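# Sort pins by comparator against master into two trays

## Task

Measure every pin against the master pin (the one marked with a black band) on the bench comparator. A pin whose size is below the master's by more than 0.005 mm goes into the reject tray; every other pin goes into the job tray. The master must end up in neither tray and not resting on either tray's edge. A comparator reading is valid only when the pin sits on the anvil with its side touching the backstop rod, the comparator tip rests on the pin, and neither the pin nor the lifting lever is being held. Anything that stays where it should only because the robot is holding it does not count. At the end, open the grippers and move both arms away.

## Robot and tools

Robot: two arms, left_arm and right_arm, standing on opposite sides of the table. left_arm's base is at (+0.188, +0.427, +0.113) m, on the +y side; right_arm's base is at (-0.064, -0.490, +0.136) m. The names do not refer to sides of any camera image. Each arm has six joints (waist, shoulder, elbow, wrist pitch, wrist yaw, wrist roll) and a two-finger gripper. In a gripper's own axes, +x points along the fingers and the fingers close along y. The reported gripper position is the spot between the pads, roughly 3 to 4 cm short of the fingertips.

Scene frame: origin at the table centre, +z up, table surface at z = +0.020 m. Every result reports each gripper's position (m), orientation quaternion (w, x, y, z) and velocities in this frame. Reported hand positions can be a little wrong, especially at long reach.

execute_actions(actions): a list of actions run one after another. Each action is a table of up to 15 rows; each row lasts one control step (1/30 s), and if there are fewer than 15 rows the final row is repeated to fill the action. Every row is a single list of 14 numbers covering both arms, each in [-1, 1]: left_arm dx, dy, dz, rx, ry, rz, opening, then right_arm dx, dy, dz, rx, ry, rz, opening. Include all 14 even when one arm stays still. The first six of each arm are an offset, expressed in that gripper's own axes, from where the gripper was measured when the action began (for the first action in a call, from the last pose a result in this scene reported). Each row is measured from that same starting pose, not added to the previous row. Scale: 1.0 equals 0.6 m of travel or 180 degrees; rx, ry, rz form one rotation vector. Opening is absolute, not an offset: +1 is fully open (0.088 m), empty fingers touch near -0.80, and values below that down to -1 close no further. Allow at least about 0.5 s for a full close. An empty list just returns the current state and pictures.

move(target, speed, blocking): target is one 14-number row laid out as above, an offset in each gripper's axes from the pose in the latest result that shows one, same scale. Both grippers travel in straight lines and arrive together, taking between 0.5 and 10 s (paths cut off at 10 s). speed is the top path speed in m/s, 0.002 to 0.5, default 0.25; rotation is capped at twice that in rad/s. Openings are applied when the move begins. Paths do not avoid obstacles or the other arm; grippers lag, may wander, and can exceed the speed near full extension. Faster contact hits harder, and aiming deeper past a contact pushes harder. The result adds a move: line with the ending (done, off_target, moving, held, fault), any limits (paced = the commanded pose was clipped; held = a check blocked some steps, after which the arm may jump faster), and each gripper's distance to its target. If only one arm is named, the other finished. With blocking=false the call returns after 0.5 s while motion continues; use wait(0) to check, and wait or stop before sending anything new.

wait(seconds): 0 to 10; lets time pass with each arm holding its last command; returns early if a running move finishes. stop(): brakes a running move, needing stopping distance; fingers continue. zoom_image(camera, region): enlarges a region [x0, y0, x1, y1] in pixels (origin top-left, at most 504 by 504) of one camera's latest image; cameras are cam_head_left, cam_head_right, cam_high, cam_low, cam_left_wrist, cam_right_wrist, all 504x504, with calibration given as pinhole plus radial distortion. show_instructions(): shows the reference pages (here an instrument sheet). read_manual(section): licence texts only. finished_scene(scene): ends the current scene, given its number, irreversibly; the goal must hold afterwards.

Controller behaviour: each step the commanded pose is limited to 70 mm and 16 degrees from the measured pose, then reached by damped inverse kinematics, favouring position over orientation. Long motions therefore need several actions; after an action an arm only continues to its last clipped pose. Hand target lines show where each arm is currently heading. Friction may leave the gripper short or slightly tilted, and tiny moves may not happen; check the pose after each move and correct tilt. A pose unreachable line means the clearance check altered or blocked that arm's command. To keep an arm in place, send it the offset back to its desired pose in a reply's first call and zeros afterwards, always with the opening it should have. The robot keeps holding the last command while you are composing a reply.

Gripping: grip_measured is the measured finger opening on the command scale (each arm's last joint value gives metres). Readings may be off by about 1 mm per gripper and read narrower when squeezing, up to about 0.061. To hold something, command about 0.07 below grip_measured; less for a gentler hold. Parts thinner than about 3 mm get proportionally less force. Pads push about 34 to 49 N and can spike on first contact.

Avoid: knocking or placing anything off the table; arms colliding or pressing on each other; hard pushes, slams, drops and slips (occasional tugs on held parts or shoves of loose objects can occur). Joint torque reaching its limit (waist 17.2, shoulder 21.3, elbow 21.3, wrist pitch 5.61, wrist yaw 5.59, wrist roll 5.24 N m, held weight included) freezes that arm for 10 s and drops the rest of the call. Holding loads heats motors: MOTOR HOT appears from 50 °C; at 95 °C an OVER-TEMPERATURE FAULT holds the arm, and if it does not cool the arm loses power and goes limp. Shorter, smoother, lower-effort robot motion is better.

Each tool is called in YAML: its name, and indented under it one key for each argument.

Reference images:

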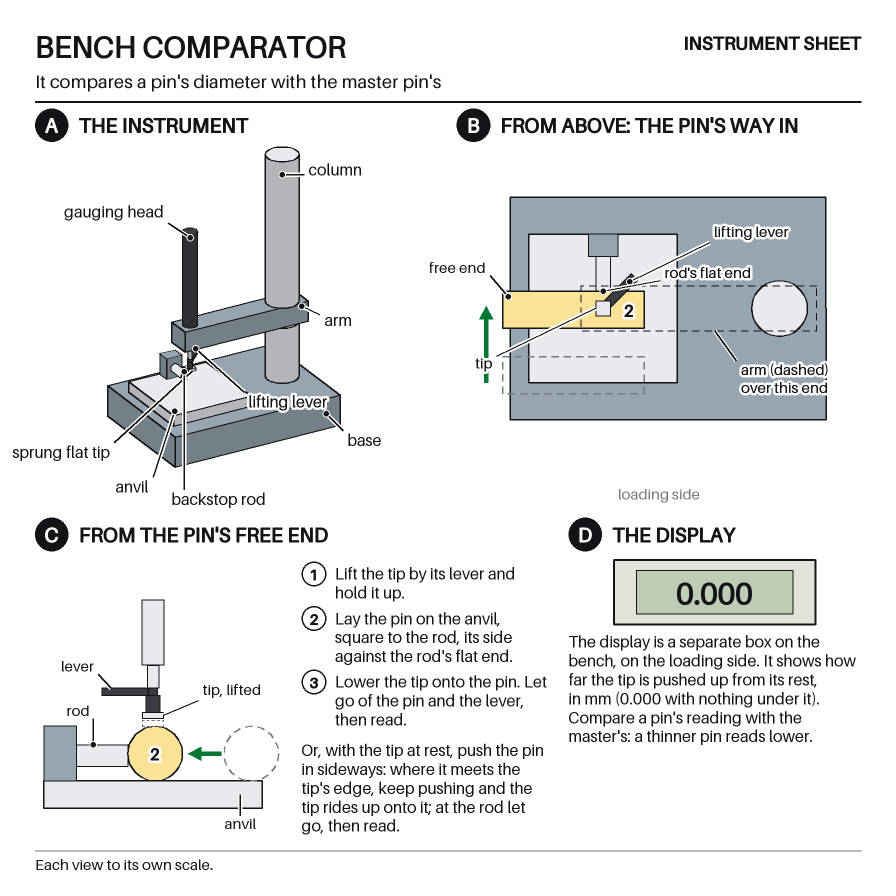

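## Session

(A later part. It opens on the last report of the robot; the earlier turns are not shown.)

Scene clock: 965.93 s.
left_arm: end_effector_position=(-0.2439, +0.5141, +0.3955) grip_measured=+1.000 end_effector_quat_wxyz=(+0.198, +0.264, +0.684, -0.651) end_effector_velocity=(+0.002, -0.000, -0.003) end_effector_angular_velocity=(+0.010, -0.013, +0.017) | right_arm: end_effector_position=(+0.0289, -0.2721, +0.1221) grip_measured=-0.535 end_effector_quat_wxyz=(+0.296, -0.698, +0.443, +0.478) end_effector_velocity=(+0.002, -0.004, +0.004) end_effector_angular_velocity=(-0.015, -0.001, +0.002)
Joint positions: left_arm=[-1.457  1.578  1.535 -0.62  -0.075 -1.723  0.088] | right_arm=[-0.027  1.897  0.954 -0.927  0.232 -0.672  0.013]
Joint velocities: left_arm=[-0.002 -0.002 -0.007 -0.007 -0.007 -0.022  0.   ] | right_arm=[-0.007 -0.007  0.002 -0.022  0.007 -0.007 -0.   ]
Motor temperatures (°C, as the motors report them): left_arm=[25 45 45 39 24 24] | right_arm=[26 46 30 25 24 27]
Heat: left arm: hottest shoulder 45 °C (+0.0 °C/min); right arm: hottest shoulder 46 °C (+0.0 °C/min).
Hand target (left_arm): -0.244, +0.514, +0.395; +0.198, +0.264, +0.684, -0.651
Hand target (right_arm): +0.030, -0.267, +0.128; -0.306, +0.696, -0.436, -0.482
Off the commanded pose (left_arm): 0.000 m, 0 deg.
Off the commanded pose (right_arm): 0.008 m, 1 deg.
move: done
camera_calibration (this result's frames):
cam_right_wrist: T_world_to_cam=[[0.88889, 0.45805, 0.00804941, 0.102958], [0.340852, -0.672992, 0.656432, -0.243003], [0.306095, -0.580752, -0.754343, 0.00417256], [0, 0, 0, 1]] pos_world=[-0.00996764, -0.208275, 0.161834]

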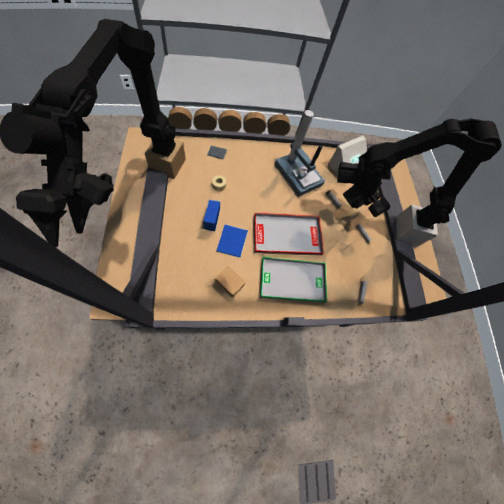

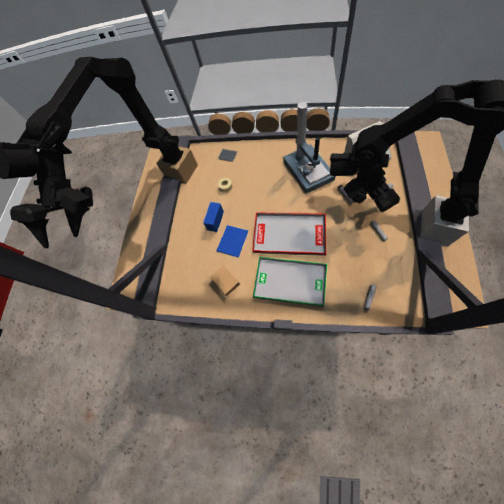

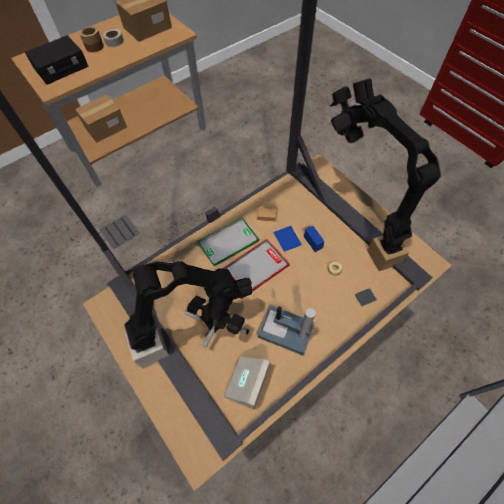

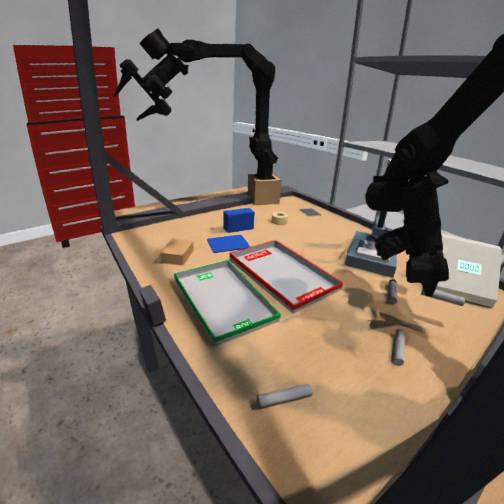

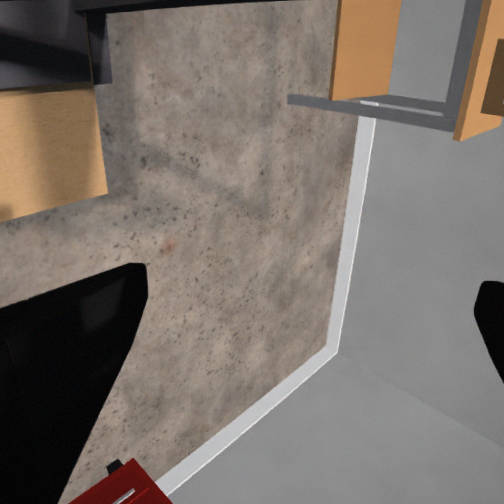

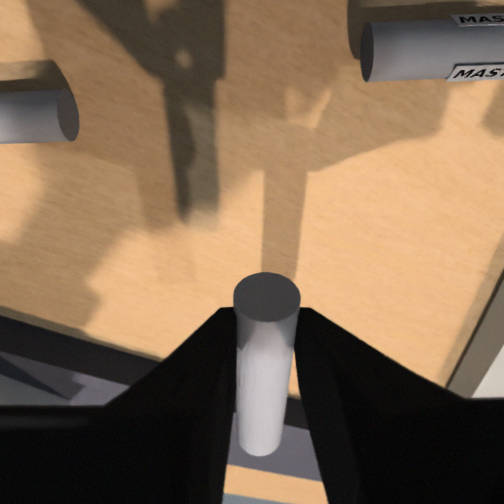

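move:
  target: [0,0,0,0,0,0,1,-0.050,-0.105,0.0885,-0.487,-0.004,-0.190,-0.62]
  speed: 0.3

Scene clock: 999.03 s.
left_arm: end_effector_position=(-0.2439, +0.5141, +0.3955) grip_measured=+1.000 end_effector_quat_wxyz=(+0.198, +0.264, +0.684, -0.651) end_effector_velocity=(+0.001, -0.003, -0.001) end_effector_angular_velocity=(-0.009, -0.005, +0.019) | right_arm: end_effector_position=(+0.0590, -0.1896, +0.1266) grip_measured=-0.618 end_effector_quat_wxyz=(+0.146, +0.792, +0.206, -0.556) end_effector_velocity=(+0.000, -0.004, -0.002) end_effector_angular_velocity=(-0.016, +0.007, +0.015)
Joint positions: left_arm=[-1.457  1.578  1.535 -0.62  -0.075 -1.723  0.088] | right_arm=[-0.048  1.791  0.845 -0.376  0.242 -2.392  0.009]
Joint velocities: left_arm=[-0.002 -0.002 -0.002 -0.007 -0.022 -0.007  0.   ] | right_arm=[-0.007 -0.002 -0.007 -0.007 -0.007 -0.022 -0.   ]
Motor temperatures (°C, as the motors report them): left_arm=[25 45 45 40 24 24] | right_arm=[26 49 31 25 24 27]
Heat: left arm: hottest shoulder 45 °C (+0.0 °C/min); right arm: hottest shoulder 49 °C (+5.0 °C/min).
Hand target (left_arm): -0.244, +0.514, +0.395; +0.198, +0.264, +0.684, -0.651
Hand target (right_arm): +0.060, -0.190, +0.130; +0.144, +0.792, +0.211, -0.554
Off the commanded pose (left_arm): 0.000 m, 0 deg.
Off the commanded pose (right_arm): 0.003 m, 1 deg.
move: done
camera_calibration (this result's frames):
cam_right_wrist: T_world_to_cam=[[-0.514025, 0.857596, 0.0175319, 0.195692], [0.669405, 0.388279, 0.633354, -0.0159193], [0.536354, 0.337295, -0.773664, 0.209134], [0, 0, 0, 1]] pos_world=[-0.000923153, -0.232184, 0.168451]

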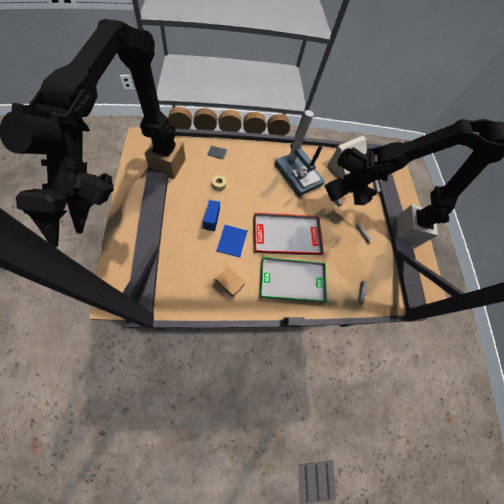

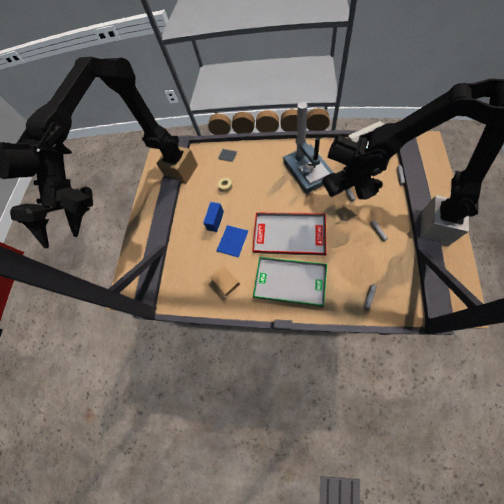

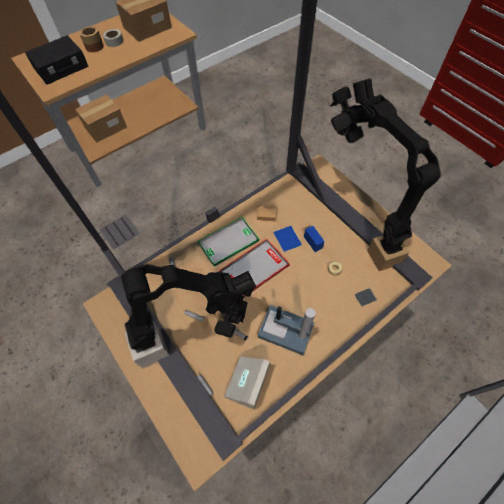

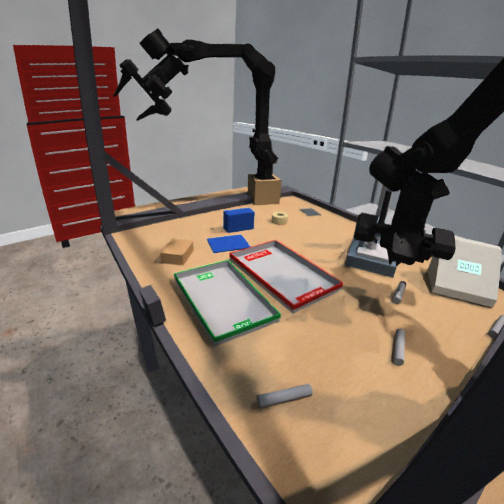

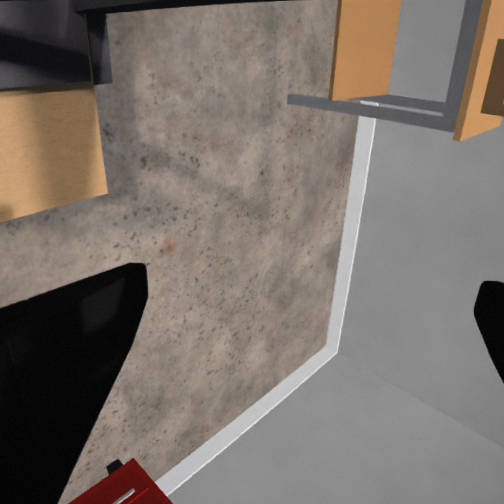

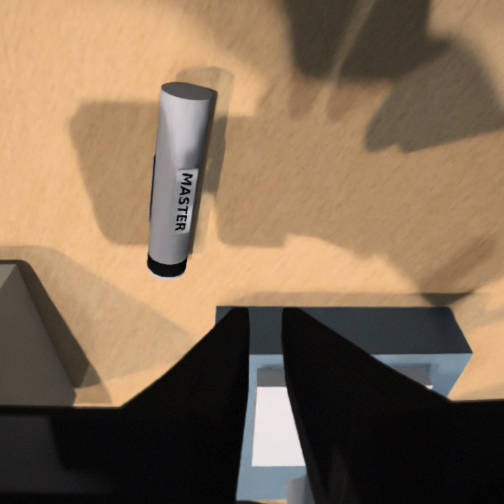

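zoom_image:
  camera: "cam_head_right"
  region: [336, 110, 504, 278]

zoom_image:
  camera: "cam_high"
  region: [120, 300, 300, 480]

Region (336, 110, 504, 278) of cam_head_right's 504x504 image, scaled by 3.000, with more detail than that image has.

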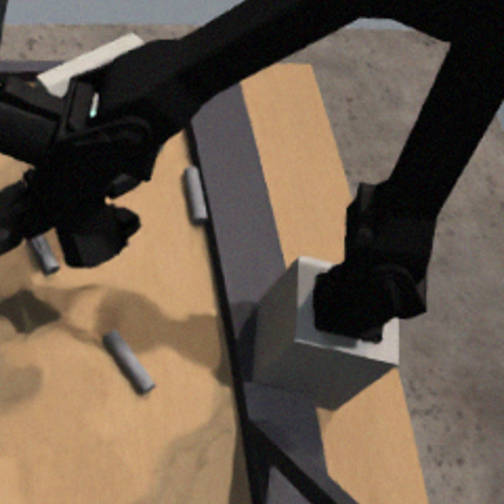

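Region (120, 300, 300, 480) of cam_high's 504x504 image, scaled by 2.800, with more detail than that image has.

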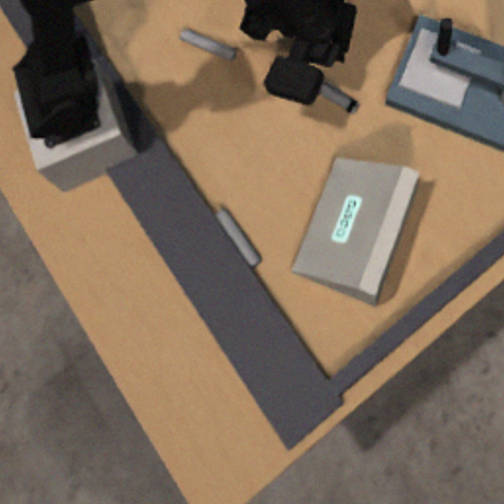

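move:
  target: [0,0,0,0,0,0,1,-0.0223,0.376,0.0228,0.655,-0.068,0.114,-0.6]
  speed: 0.25

execute_actions:
  actions:
    - [[0,0,0,0,0,0,1,0,0,0,0,0,0,1]]
    - [[0,0,0,0,0,0,1,0,0,0,0,0,0,1]]

Scene clock: 1123.70 s.
left_arm: end_effector_position=(-0.2439, +0.5141, +0.3955) grip_measured=+1.000 end_effector_quat_wxyz=(+0.198, +0.264, +0.684, -0.651) end_effector_velocity=(+0.001, +0.002, -0.003) end_effector_angular_velocity=(+0.019, -0.015, +0.005) | right_arm: end_effector_position=(+0.1508, -0.3949, +0.1332) grip_measured=-0.602 end_effector_quat_wxyz=(+0.495, -0.502, +0.499, +0.504) end_effector_velocity=(-0.002, -0.000, +0.000) end_effector_angular_velocity=(+0.004, +0.010, +0.005)
Joint positions: left_arm=[-1.457  1.578  1.535 -0.62  -0.075 -1.723  0.088] | right_arm=[-0.926  1.629  0.742 -0.69  -0.001 -1.17   0.009]
Joint velocities: left_arm=[-0.002  0.002 -0.002 -0.007  0.007 -0.022  0.   ] | right_arm=[-0.002 -0.002 -0.002 -0.007 -0.007 -0.007 -0.   ]
Motor temperatures (°C, as the motors report them): left_arm=[25 46 46 40 24 24] | right_arm=[26 50 30 27 24 27]
Heat: left arm: hottest shoulder 46 °C (+0.0 °C/min); right arm: hottest shoulder 50 °C (+0.0 °C/min). Fold the right arm in close to its base before you think long.
Hand target (left_arm): -0.244, +0.514, +0.395; +0.198, +0.264, +0.684, -0.651
Hand target (right_arm): +0.154, -0.394, +0.134; +0.498, -0.498, +0.501, +0.502
Off the commanded pose (left_arm): 0.000 m, 0 deg.
Off the commanded pose (right_arm): 0.004 m, 1 deg.
MOTOR HOT: a motor of the right arm reached 50 °C. Now the hottest motor of the right arm, joint 2 (shoulder), reports 50 °C. The temperature limit of the motors' drives, at which the controller stops that arm, is 95 °C. To cool a motor, set the load down, stop pushing, or move to a pose that needs little force.
move: done
camera_calibration (this result's frames):
cam_right_wrist: T_world_to_cam=[[0.999235, 0.0324773, 0.0217742, -0.13583], [0.0233247, -0.942035, 0.334704, -0.389954], [0.0313823, -0.33394, -0.942072, 0.0677566], [0, 0, 0, 1]] pos_world=[0.142695, -0.340312, 0.197308]

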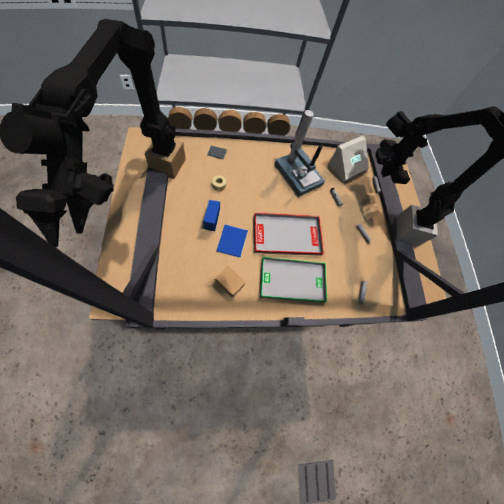

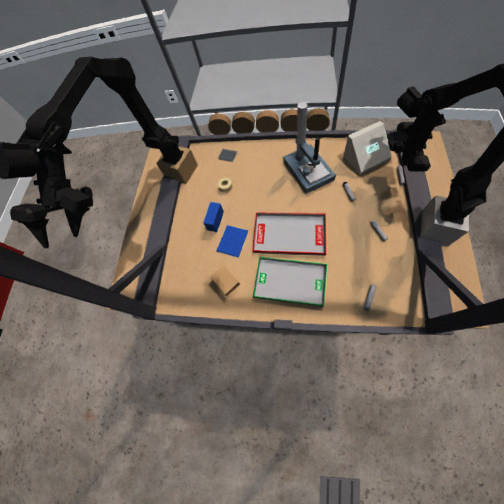

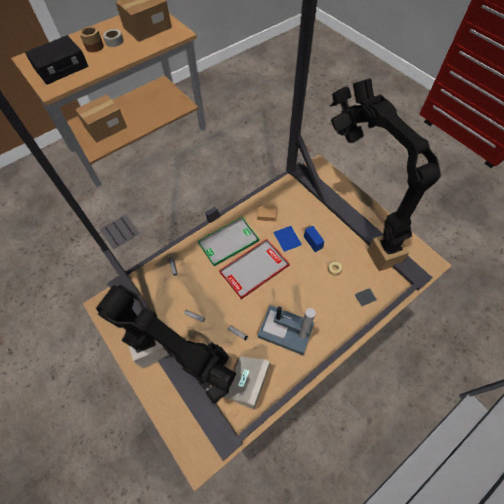

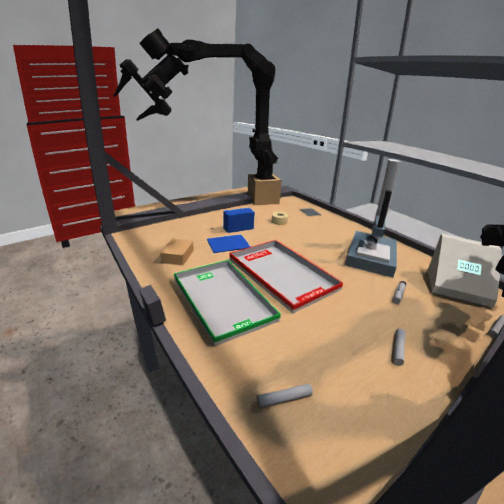

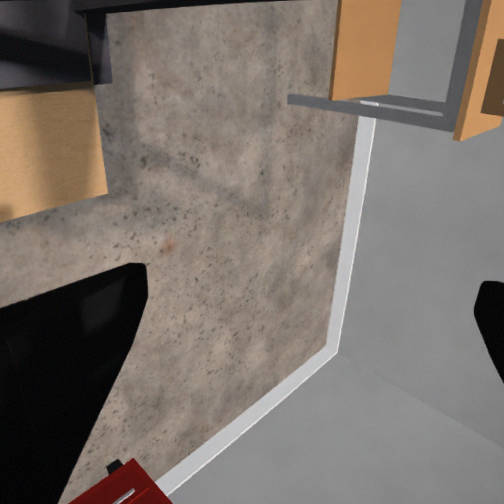

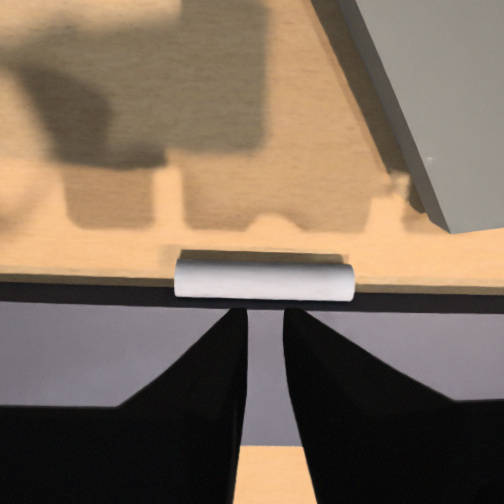

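Scene clock: 1124.70 s.
left_arm: end_effector_position=(-0.2439, +0.5141, +0.3955) grip_measured=+1.000 end_effector_quat_wxyz=(+0.198, +0.264, +0.684, -0.651) end_effector_velocity=(+0.002, -0.000, -0.001) end_effector_angular_velocity=(-0.000, -0.007, +0.008) | right_arm: end_effector_position=(+0.1508, -0.3949, +0.1332) grip_measured=+0.992 end_effector_quat_wxyz=(+0.495, -0.502, +0.499, +0.504) end_effector_velocity=(-0.004, -0.004, +0.000) end_effector_angular_velocity=(-0.016, +0.017, -0.010)
Joint positions: left_arm=[-1.457  1.578  1.535 -0.62  -0.075 -1.723  0.088] | right_arm=[-0.926  1.629  0.742 -0.69  -0.001 -1.17   0.088]
Joint velocities: left_arm=[-0.002 -0.002 -0.002 -0.007 -0.007 -0.007  0.   ] | right_arm=[-0.002 -0.002 -0.002 -0.022  0.007  0.007 -0.   ]
Motor temperatures (°C, as the motors report them): left_arm=[25 46 46 40 24 24] | right_arm=[26 50 30 27 24 27]
Heat: left arm: hottest shoulder 46 °C (+0.0 °C/min); right arm: hottest shoulder 50 °C (+0.0 °C/min). Fold the right arm in close to its base before you think long.
Hand target (left_arm): -0.244, +0.514, +0.395; +0.198, +0.264, +0.684, -0.651
Hand target (right_arm): +0.151, -0.395, +0.133; +0.495, -0.502, +0.499, +0.504
Off the commanded pose (left_arm): 0.000 m, 0 deg.
Off the commanded pose (right_arm): 0.000 m, 0 deg.
MOTOR HOT: still on. Now the hottest motor of the right arm, joint 2 (shoulder), reports 50 °C; a drive's own limit is 95 °C.
camera_calibration (this result's frames):
cam_right_wrist: T_world_to_cam=[[0.999235, 0.0324773, 0.0217742, -0.13583], [0.0233247, -0.942035, 0.334704, -0.389954], [0.0313823, -0.33394, -0.942072, 0.0677566], [0, 0, 0, 1]] pos_world=[0.142695, -0.340312, 0.197308]

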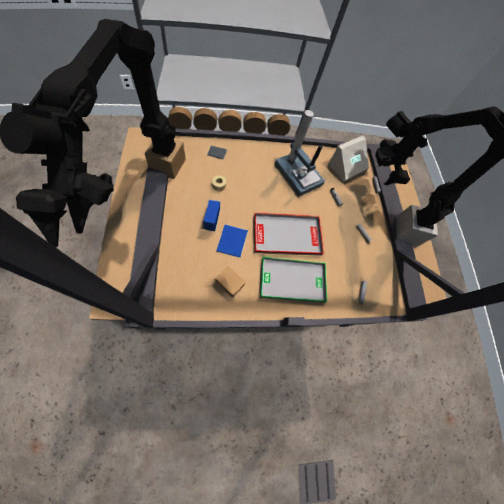

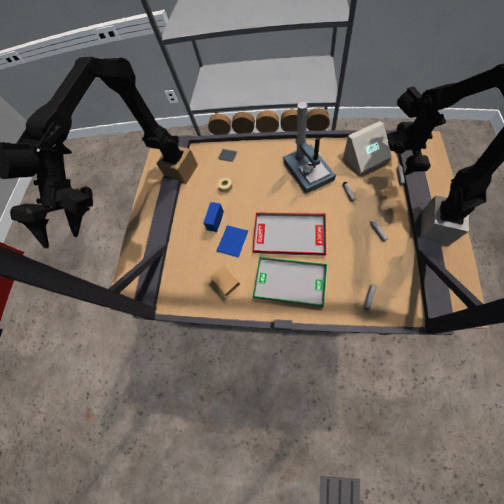

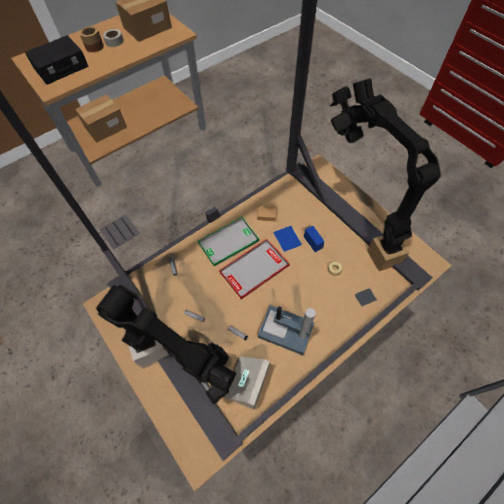

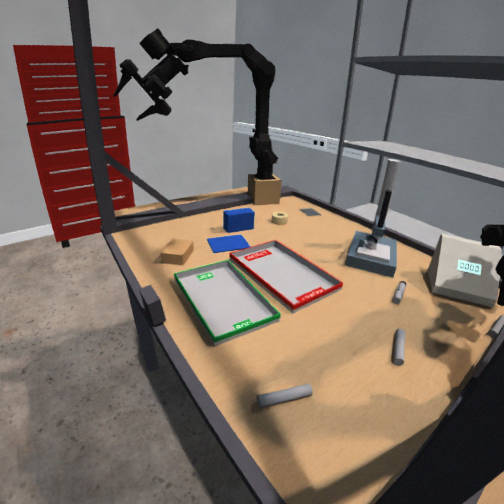

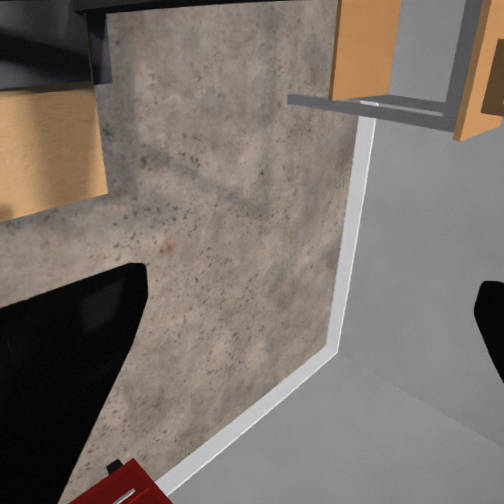

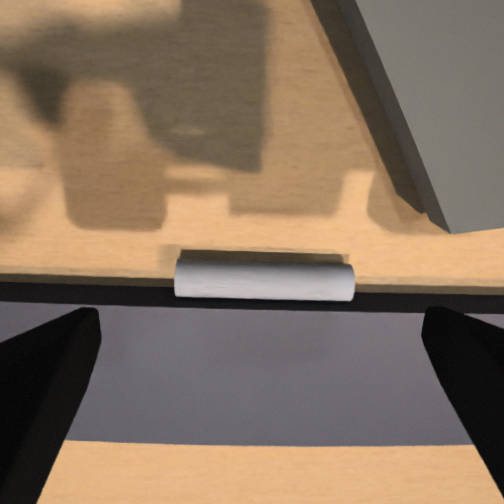

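move:
  target: [0,0,0,0,0,0,1,0.068,-0.002,-0.005,0,0.0556,0,1]
  speed: 0.1

Scene clock: 1154.13 s.
left_arm: end_effector_position=(-0.2439, +0.5141, +0.3955) grip_measured=+1.000 end_effector_quat_wxyz=(+0.198, +0.264, +0.684, -0.651) end_effector_velocity=(+0.002, -0.000, -0.001) end_effector_angular_velocity=(+0.011, -0.008, +0.017) | right_arm: end_effector_position=(+0.1542, -0.3971, +0.0959) grip_measured=+0.992 end_effector_quat_wxyz=(+0.454, -0.545, +0.535, +0.459) end_effector_velocity=(-0.001, +0.004, -0.003) end_effector_angular_velocity=(+0.018, +0.014, +0.008)
Joint positions: left_arm=[-1.457  1.578  1.535 -0.62  -0.075 -1.723  0.088] | right_arm=[-0.845  1.804  0.742 -0.584  0.15  -1.086  0.088]
Joint velocities: left_arm=[-0.002 -0.002 -0.002 -0.007 -0.007 -0.022  0.   ] | right_arm=[ 0.002  0.012  0.002  0.007 -0.022 -0.007  0.   ]
Motor temperatures (°C, as the motors report them): left_arm=[25 46 46 40 24 24] | right_arm=[26 46 31 26 24 27]
Heat: left arm: hottest shoulder 46 °C (+0.0 °C/min); right arm: hottest shoulder 46 °C (-4.1 °C/min).
Hand target (left_arm): -0.244, +0.514, +0.395; +0.198, +0.264, +0.684, -0.651
Hand target (right_arm): +0.152, -0.398, +0.093; -0.450, +0.544, -0.540, -0.458
Off the commanded pose (left_arm): 0.000 m, 0 deg.
Off the commanded pose (right_arm): 0.004 m, 1 deg.
MOTOR HOT: cleared. Now the hottest motor of the right arm, joint 2 (shoulder), reports 46 °C.
move: done
camera_calibration (this result's frames):
cam_right_wrist: T_world_to_cam=[[0.998826, 0.0400922, 0.0271731, -0.135747], [0.0218422, -0.873626, 0.486108, -0.366752], [0.0432283, -0.484944, -0.873476, -0.0365976], [0, 0, 0, 1]] pos_world=[0.14518, -0.33271, 0.150003]

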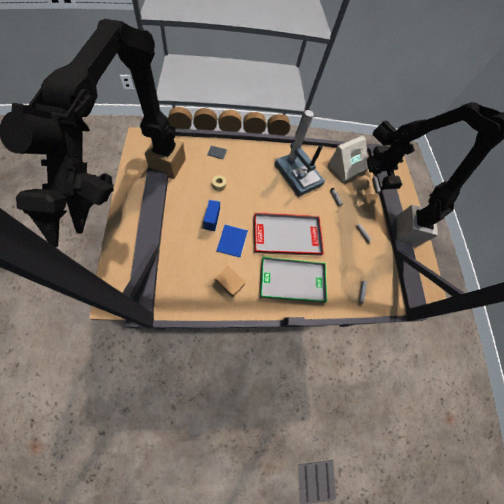

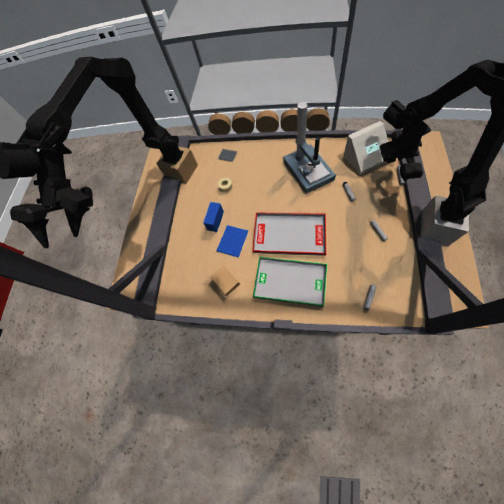

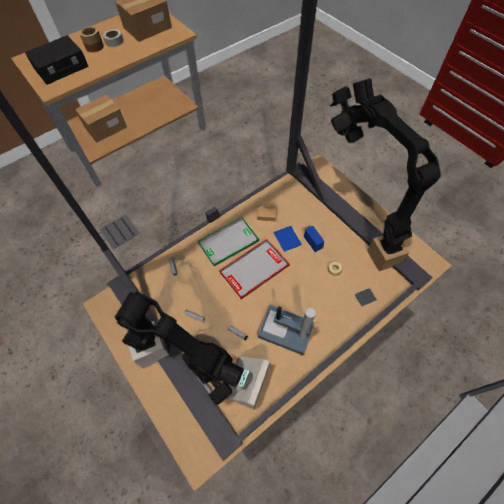

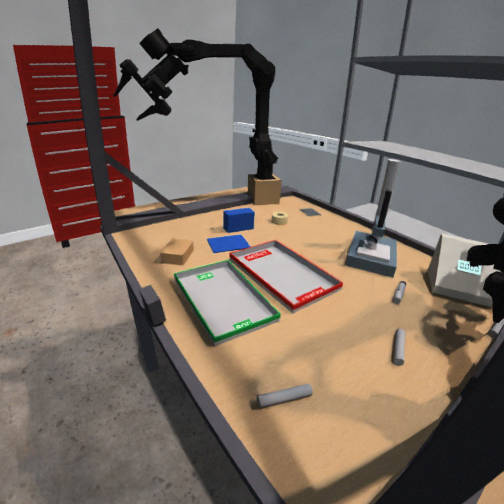

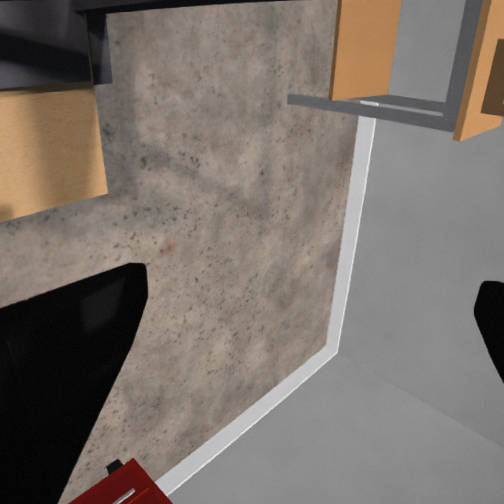

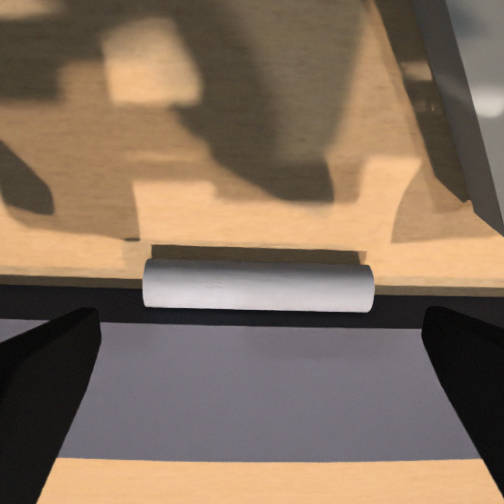

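move:
  target: [0,0,0,0,0,0,1,0.052,0.006,0.002,0,0,0,1]
  speed: 0.05

Scene clock: 1175.77 s.
left_arm: end_effector_position=(-0.2439, +0.5141, +0.3955) grip_measured=+1.000 end_effector_quat_wxyz=(+0.198, +0.264, +0.684, -0.651) end_effector_velocity=(-0.001, +0.000, -0.001) end_effector_angular_velocity=(+0.002, +0.003, +0.008) | right_arm: end_effector_position=(+0.1542, -0.3984, +0.0687) grip_measured=+0.992 end_effector_quat_wxyz=(+0.460, -0.546, +0.531, +0.457) end_effector_velocity=(-0.001, +0.001, -0.002) end_effector_angular_velocity=(+0.005, +0.009, +0.024)
Joint positions: left_arm=[-1.457  1.578  1.535 -0.62  -0.075 -1.723  0.088] | right_arm=[-0.849  1.889  0.695 -0.436  0.15  -1.087  0.088]
Joint velocities: left_arm=[-0.002  0.002 -0.002  0.007 -0.007 -0.007  0.   ] | right_arm=[ 0.002  0.007 -0.002  0.007 -0.007 -0.022 -0.   ]
Motor temperatures (°C, as the motors report them): left_arm=[25 46 46 40 24 24] | right_arm=[26 44 30 25 24 27]
Heat: left arm: hottest shoulder 46 °C (+0.0 °C/min); right arm: hottest shoulder 44 °C (-7.0 °C/min).
Hand target (left_arm): -0.244, +0.514, +0.395; +0.198, +0.264, +0.684, -0.651
Hand target (right_arm): +0.151, -0.401, +0.065; -0.454, +0.545, -0.535, -0.459
Off the commanded pose (left_arm): 0.000 m, 0 deg.
Off the commanded pose (right_arm): 0.006 m, 1 deg.
move: done
camera_calibration (this result's frames):
cam_right_wrist: T_world_to_cam=[[0.998436, 0.0368355, 0.04205, -0.137186], [0.0121365, -0.877096, 0.480161, -0.354156], [0.0545689, -0.4789, -0.876172, -0.0600565], [0, 0, 0, 1]] pos_world=[0.144547, -0.334337, 0.123201]

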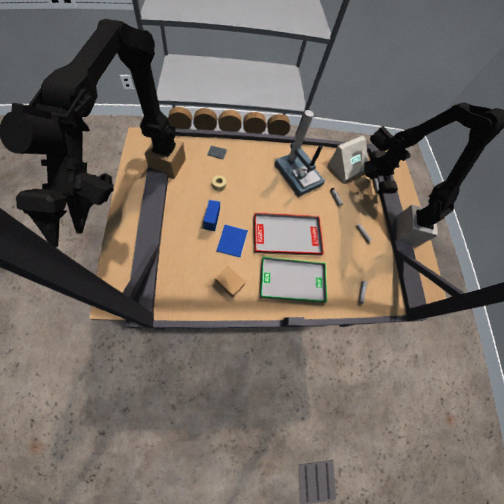

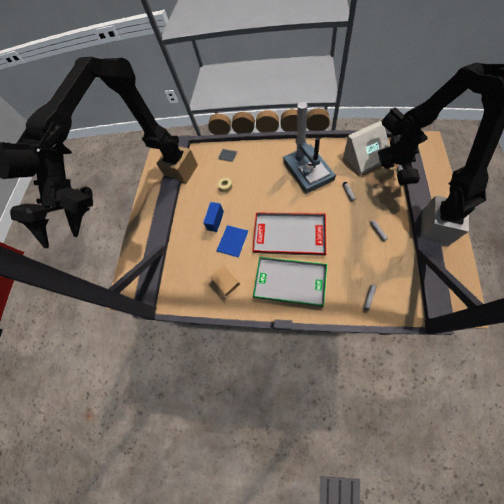

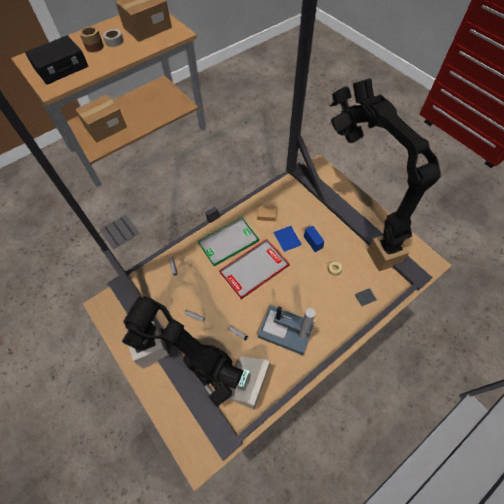

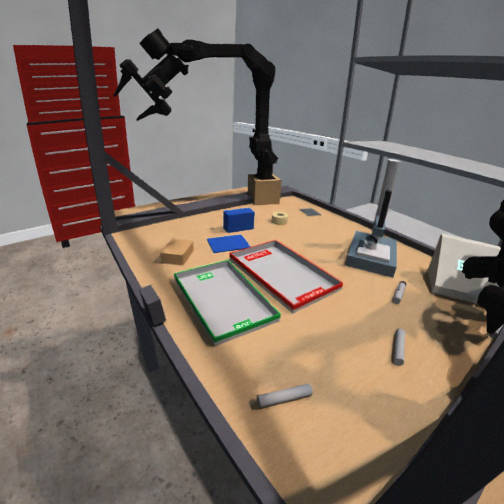

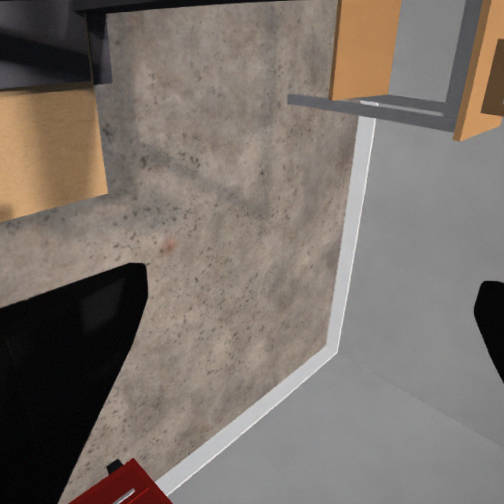

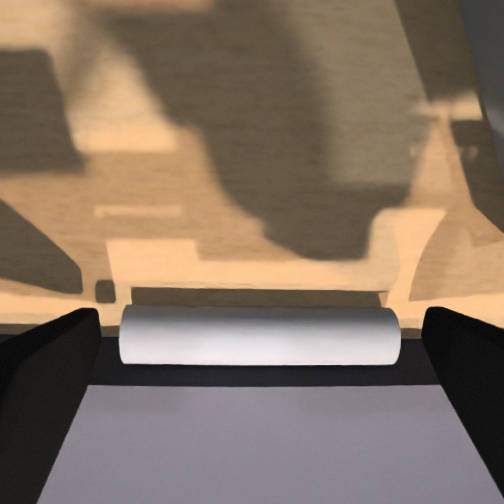

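move:
  target: [0,0,0,0,0,0,1,0.012,0,0.002,0,0,0,1]
  speed: 0.02

Scene clock: 1181.87 s.
left_arm: end_effector_position=(-0.2439, +0.5141, +0.3955) grip_measured=+1.000 end_effector_quat_wxyz=(+0.198, +0.264, +0.684, -0.651) end_effector_velocity=(+0.001, -0.000, -0.003) end_effector_angular_velocity=(+0.010, -0.013, +0.017) | right_arm: end_effector_position=(+0.1573, -0.3967, +0.0649) grip_measured=+0.992 end_effector_quat_wxyz=(+0.465, -0.547, +0.527, +0.455) end_effector_velocity=(-0.004, -0.001, -0.002) end_effector_angular_velocity=(-0.002, +0.020, +0.004)
Joint positions: left_arm=[-1.457  1.578  1.535 -0.62  -0.075 -1.723  0.088] | right_arm=[-0.849  1.905  0.695 -0.407  0.15  -1.087  0.088]
Joint velocities: left_arm=[-0.002  0.002 -0.002 -0.007 -0.007 -0.022  0.   ] | right_arm=[-0.002  0.007 -0.002 -0.007 -0.007 -0.007 -0.   ]
Motor temperatures (°C, as the motors report them): left_arm=[25 46 46 40 24 24] | right_arm=[26 43 30 25 24 27]
Heat: left arm: hottest shoulder 46 °C (+0.0 °C/min); right arm: hottest shoulder 43 °C (-8.0 °C/min).
Hand target (left_arm): -0.244, +0.514, +0.395; +0.198, +0.264, +0.684, -0.651
Hand target (right_arm): +0.154, -0.398, +0.062; -0.460, +0.546, -0.531, -0.456
Off the commanded pose (left_arm): 0.000 m, 0 deg.
Off the commanded pose (right_arm): 0.005 m, 1 deg.
move: done
camera_calibration (this result's frames):
cam_right_wrist: T_world_to_cam=[[0.997871, 0.0365332, 0.0540348, -0.141049], [0.00651414, -0.880101, 0.474742, -0.350836], [0.0649, -0.473379, -0.878465, -0.0620541], [0, 0, 0, 1]] pos_world=[0.147061, -0.332993, 0.119666]

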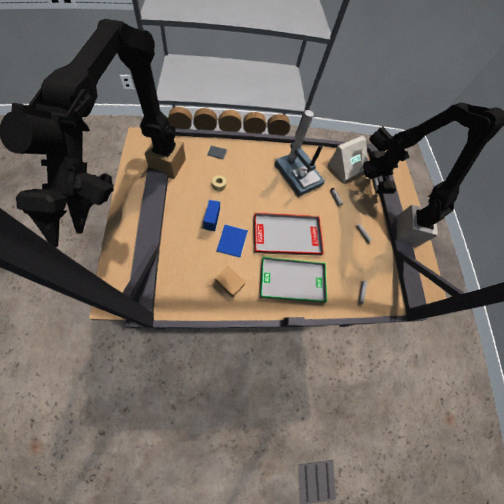

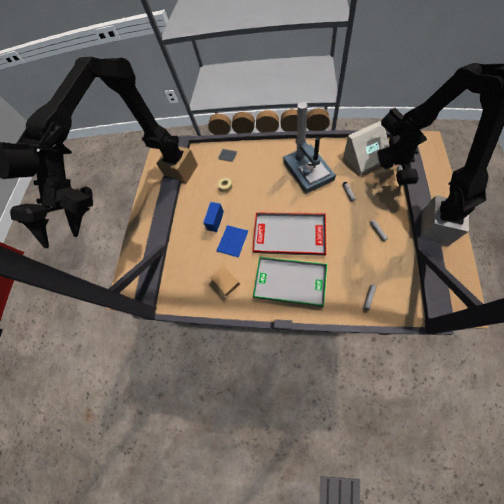

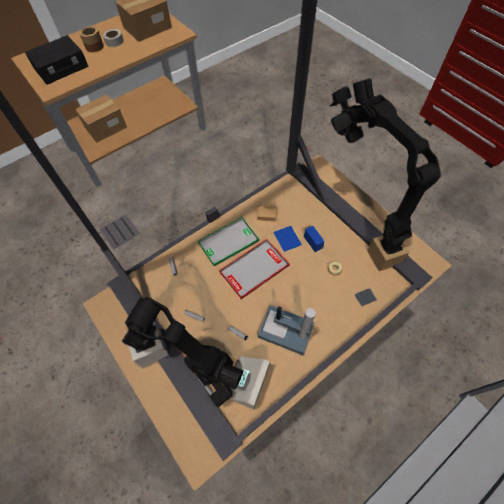

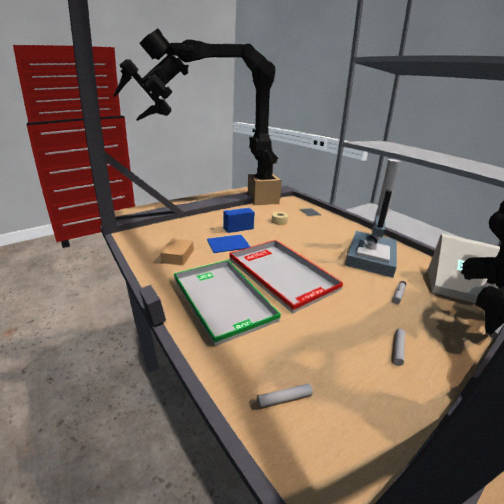

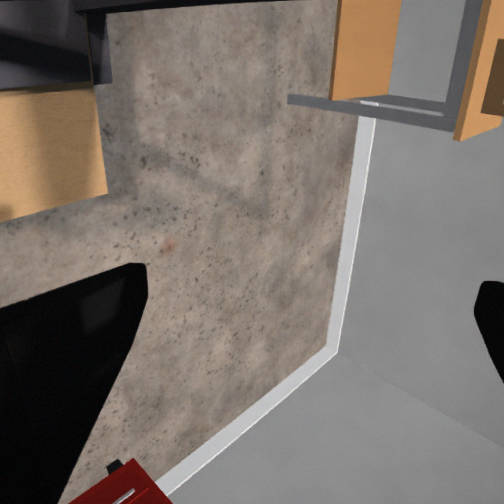

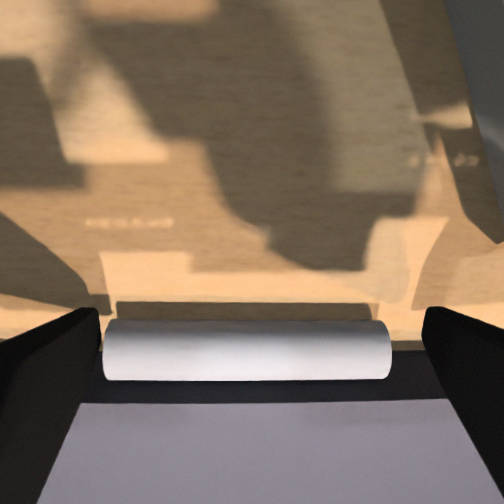

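move:
  target: [0,0,0,0,0,0,1,0.004,0.009,-0.012,0,0,0,1]
  speed: 0.02

Scene clock: 1190.50 s.
left_arm: end_effector_position=(-0.2439, +0.5141, +0.3955) grip_measured=+1.000 end_effector_quat_wxyz=(+0.198, +0.264, +0.684, -0.651) end_effector_velocity=(+0.004, +0.001, -0.004) end_effector_angular_velocity=(+0.008, -0.023, +0.012) | right_arm: end_effector_position=(+0.1513, -0.4035, +0.0610) grip_measured=+0.992 end_effector_quat_wxyz=(+0.462, -0.545, +0.531, +0.456) end_effector_velocity=(-0.002, -0.002, +0.002) end_effector_angular_velocity=(+0.005, +0.011, +0.028)
Joint positions: left_arm=[-1.457  1.578  1.535 -0.62  -0.075 -1.723  0.088] | right_arm=[-0.862  1.905  0.666 -0.388  0.15  -1.097  0.088]
Joint velocities: left_arm=[-0.007 -0.002 -0.002 -0.022 -0.007 -0.022  0.   ] | right_arm=[-0.007 -0.012 -0.007 -0.007 -0.007 -0.037  0.   ]
Motor temperatures (°C, as the motors report them): left_arm=[25 46 46 40 24 24] | right_arm=[26 43 30 25 24 27]
Heat: left arm: hottest shoulder 46 °C (+0.0 °C/min); right arm: hottest shoulder 43 °C (-6.0 °C/min).
Hand target (left_arm): -0.244, +0.514, +0.395; +0.198, +0.264, +0.684, -0.651
Hand target (right_arm): +0.152, -0.404, +0.063; -0.465, +0.547, -0.527, -0.455
Off the commanded pose (left_arm): 0.000 m, 0 deg.
Off the commanded pose (right_arm): 0.003 m, 1 deg.
move: done
camera_calibration (this result's frames):
cam_right_wrist: T_world_to_cam=[[0.998477, 0.0335836, 0.0437814, -0.135187], [0.00853256, -0.877879, 0.478806, -0.354617], [0.0545148, -0.477703, -0.876828, -0.0686092], [0, 0, 0, 1]] pos_world=[0.141747, -0.339545, 0.115553]

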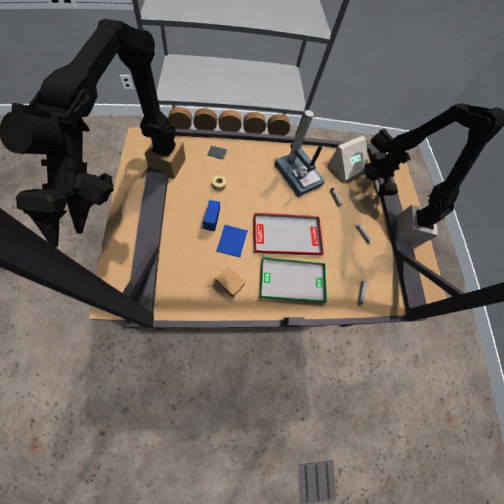

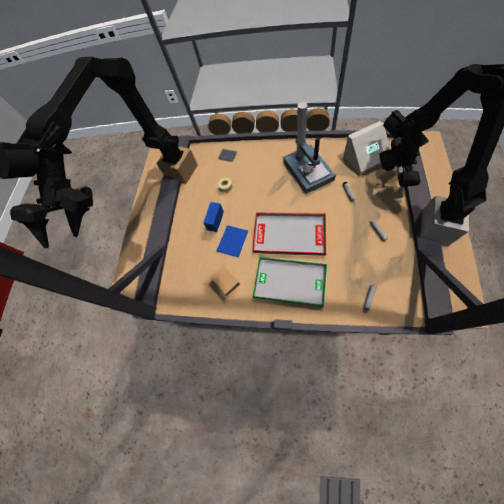

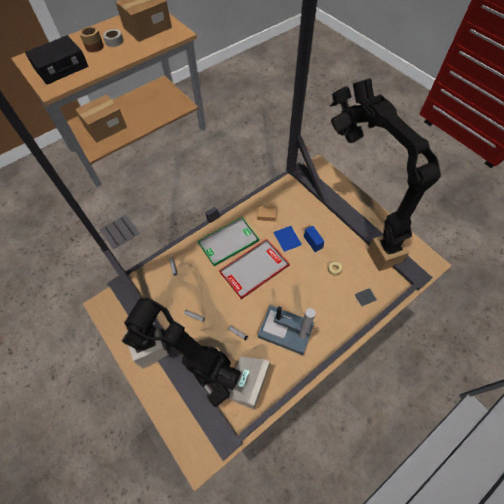

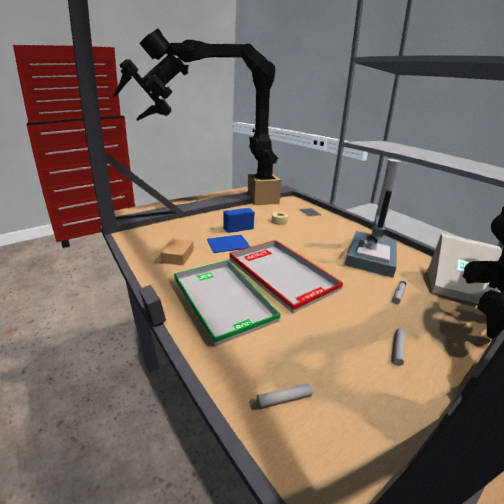

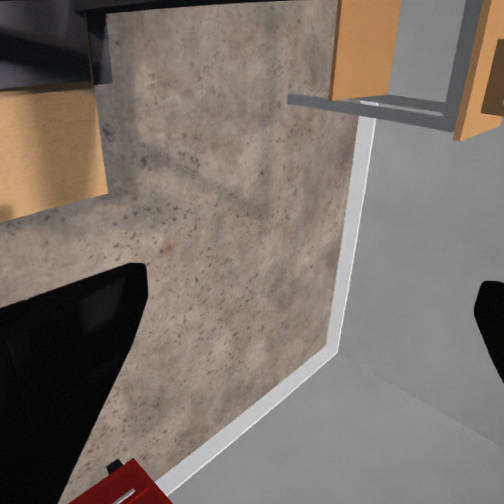

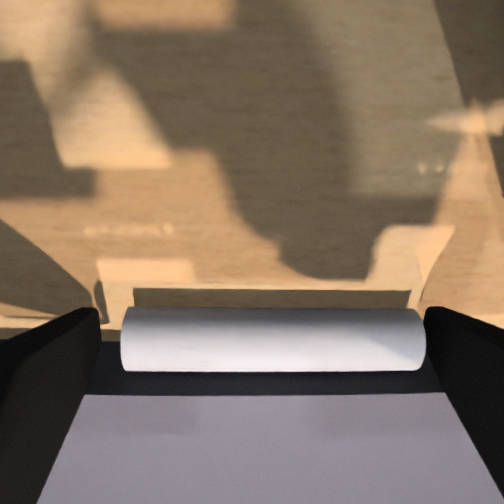

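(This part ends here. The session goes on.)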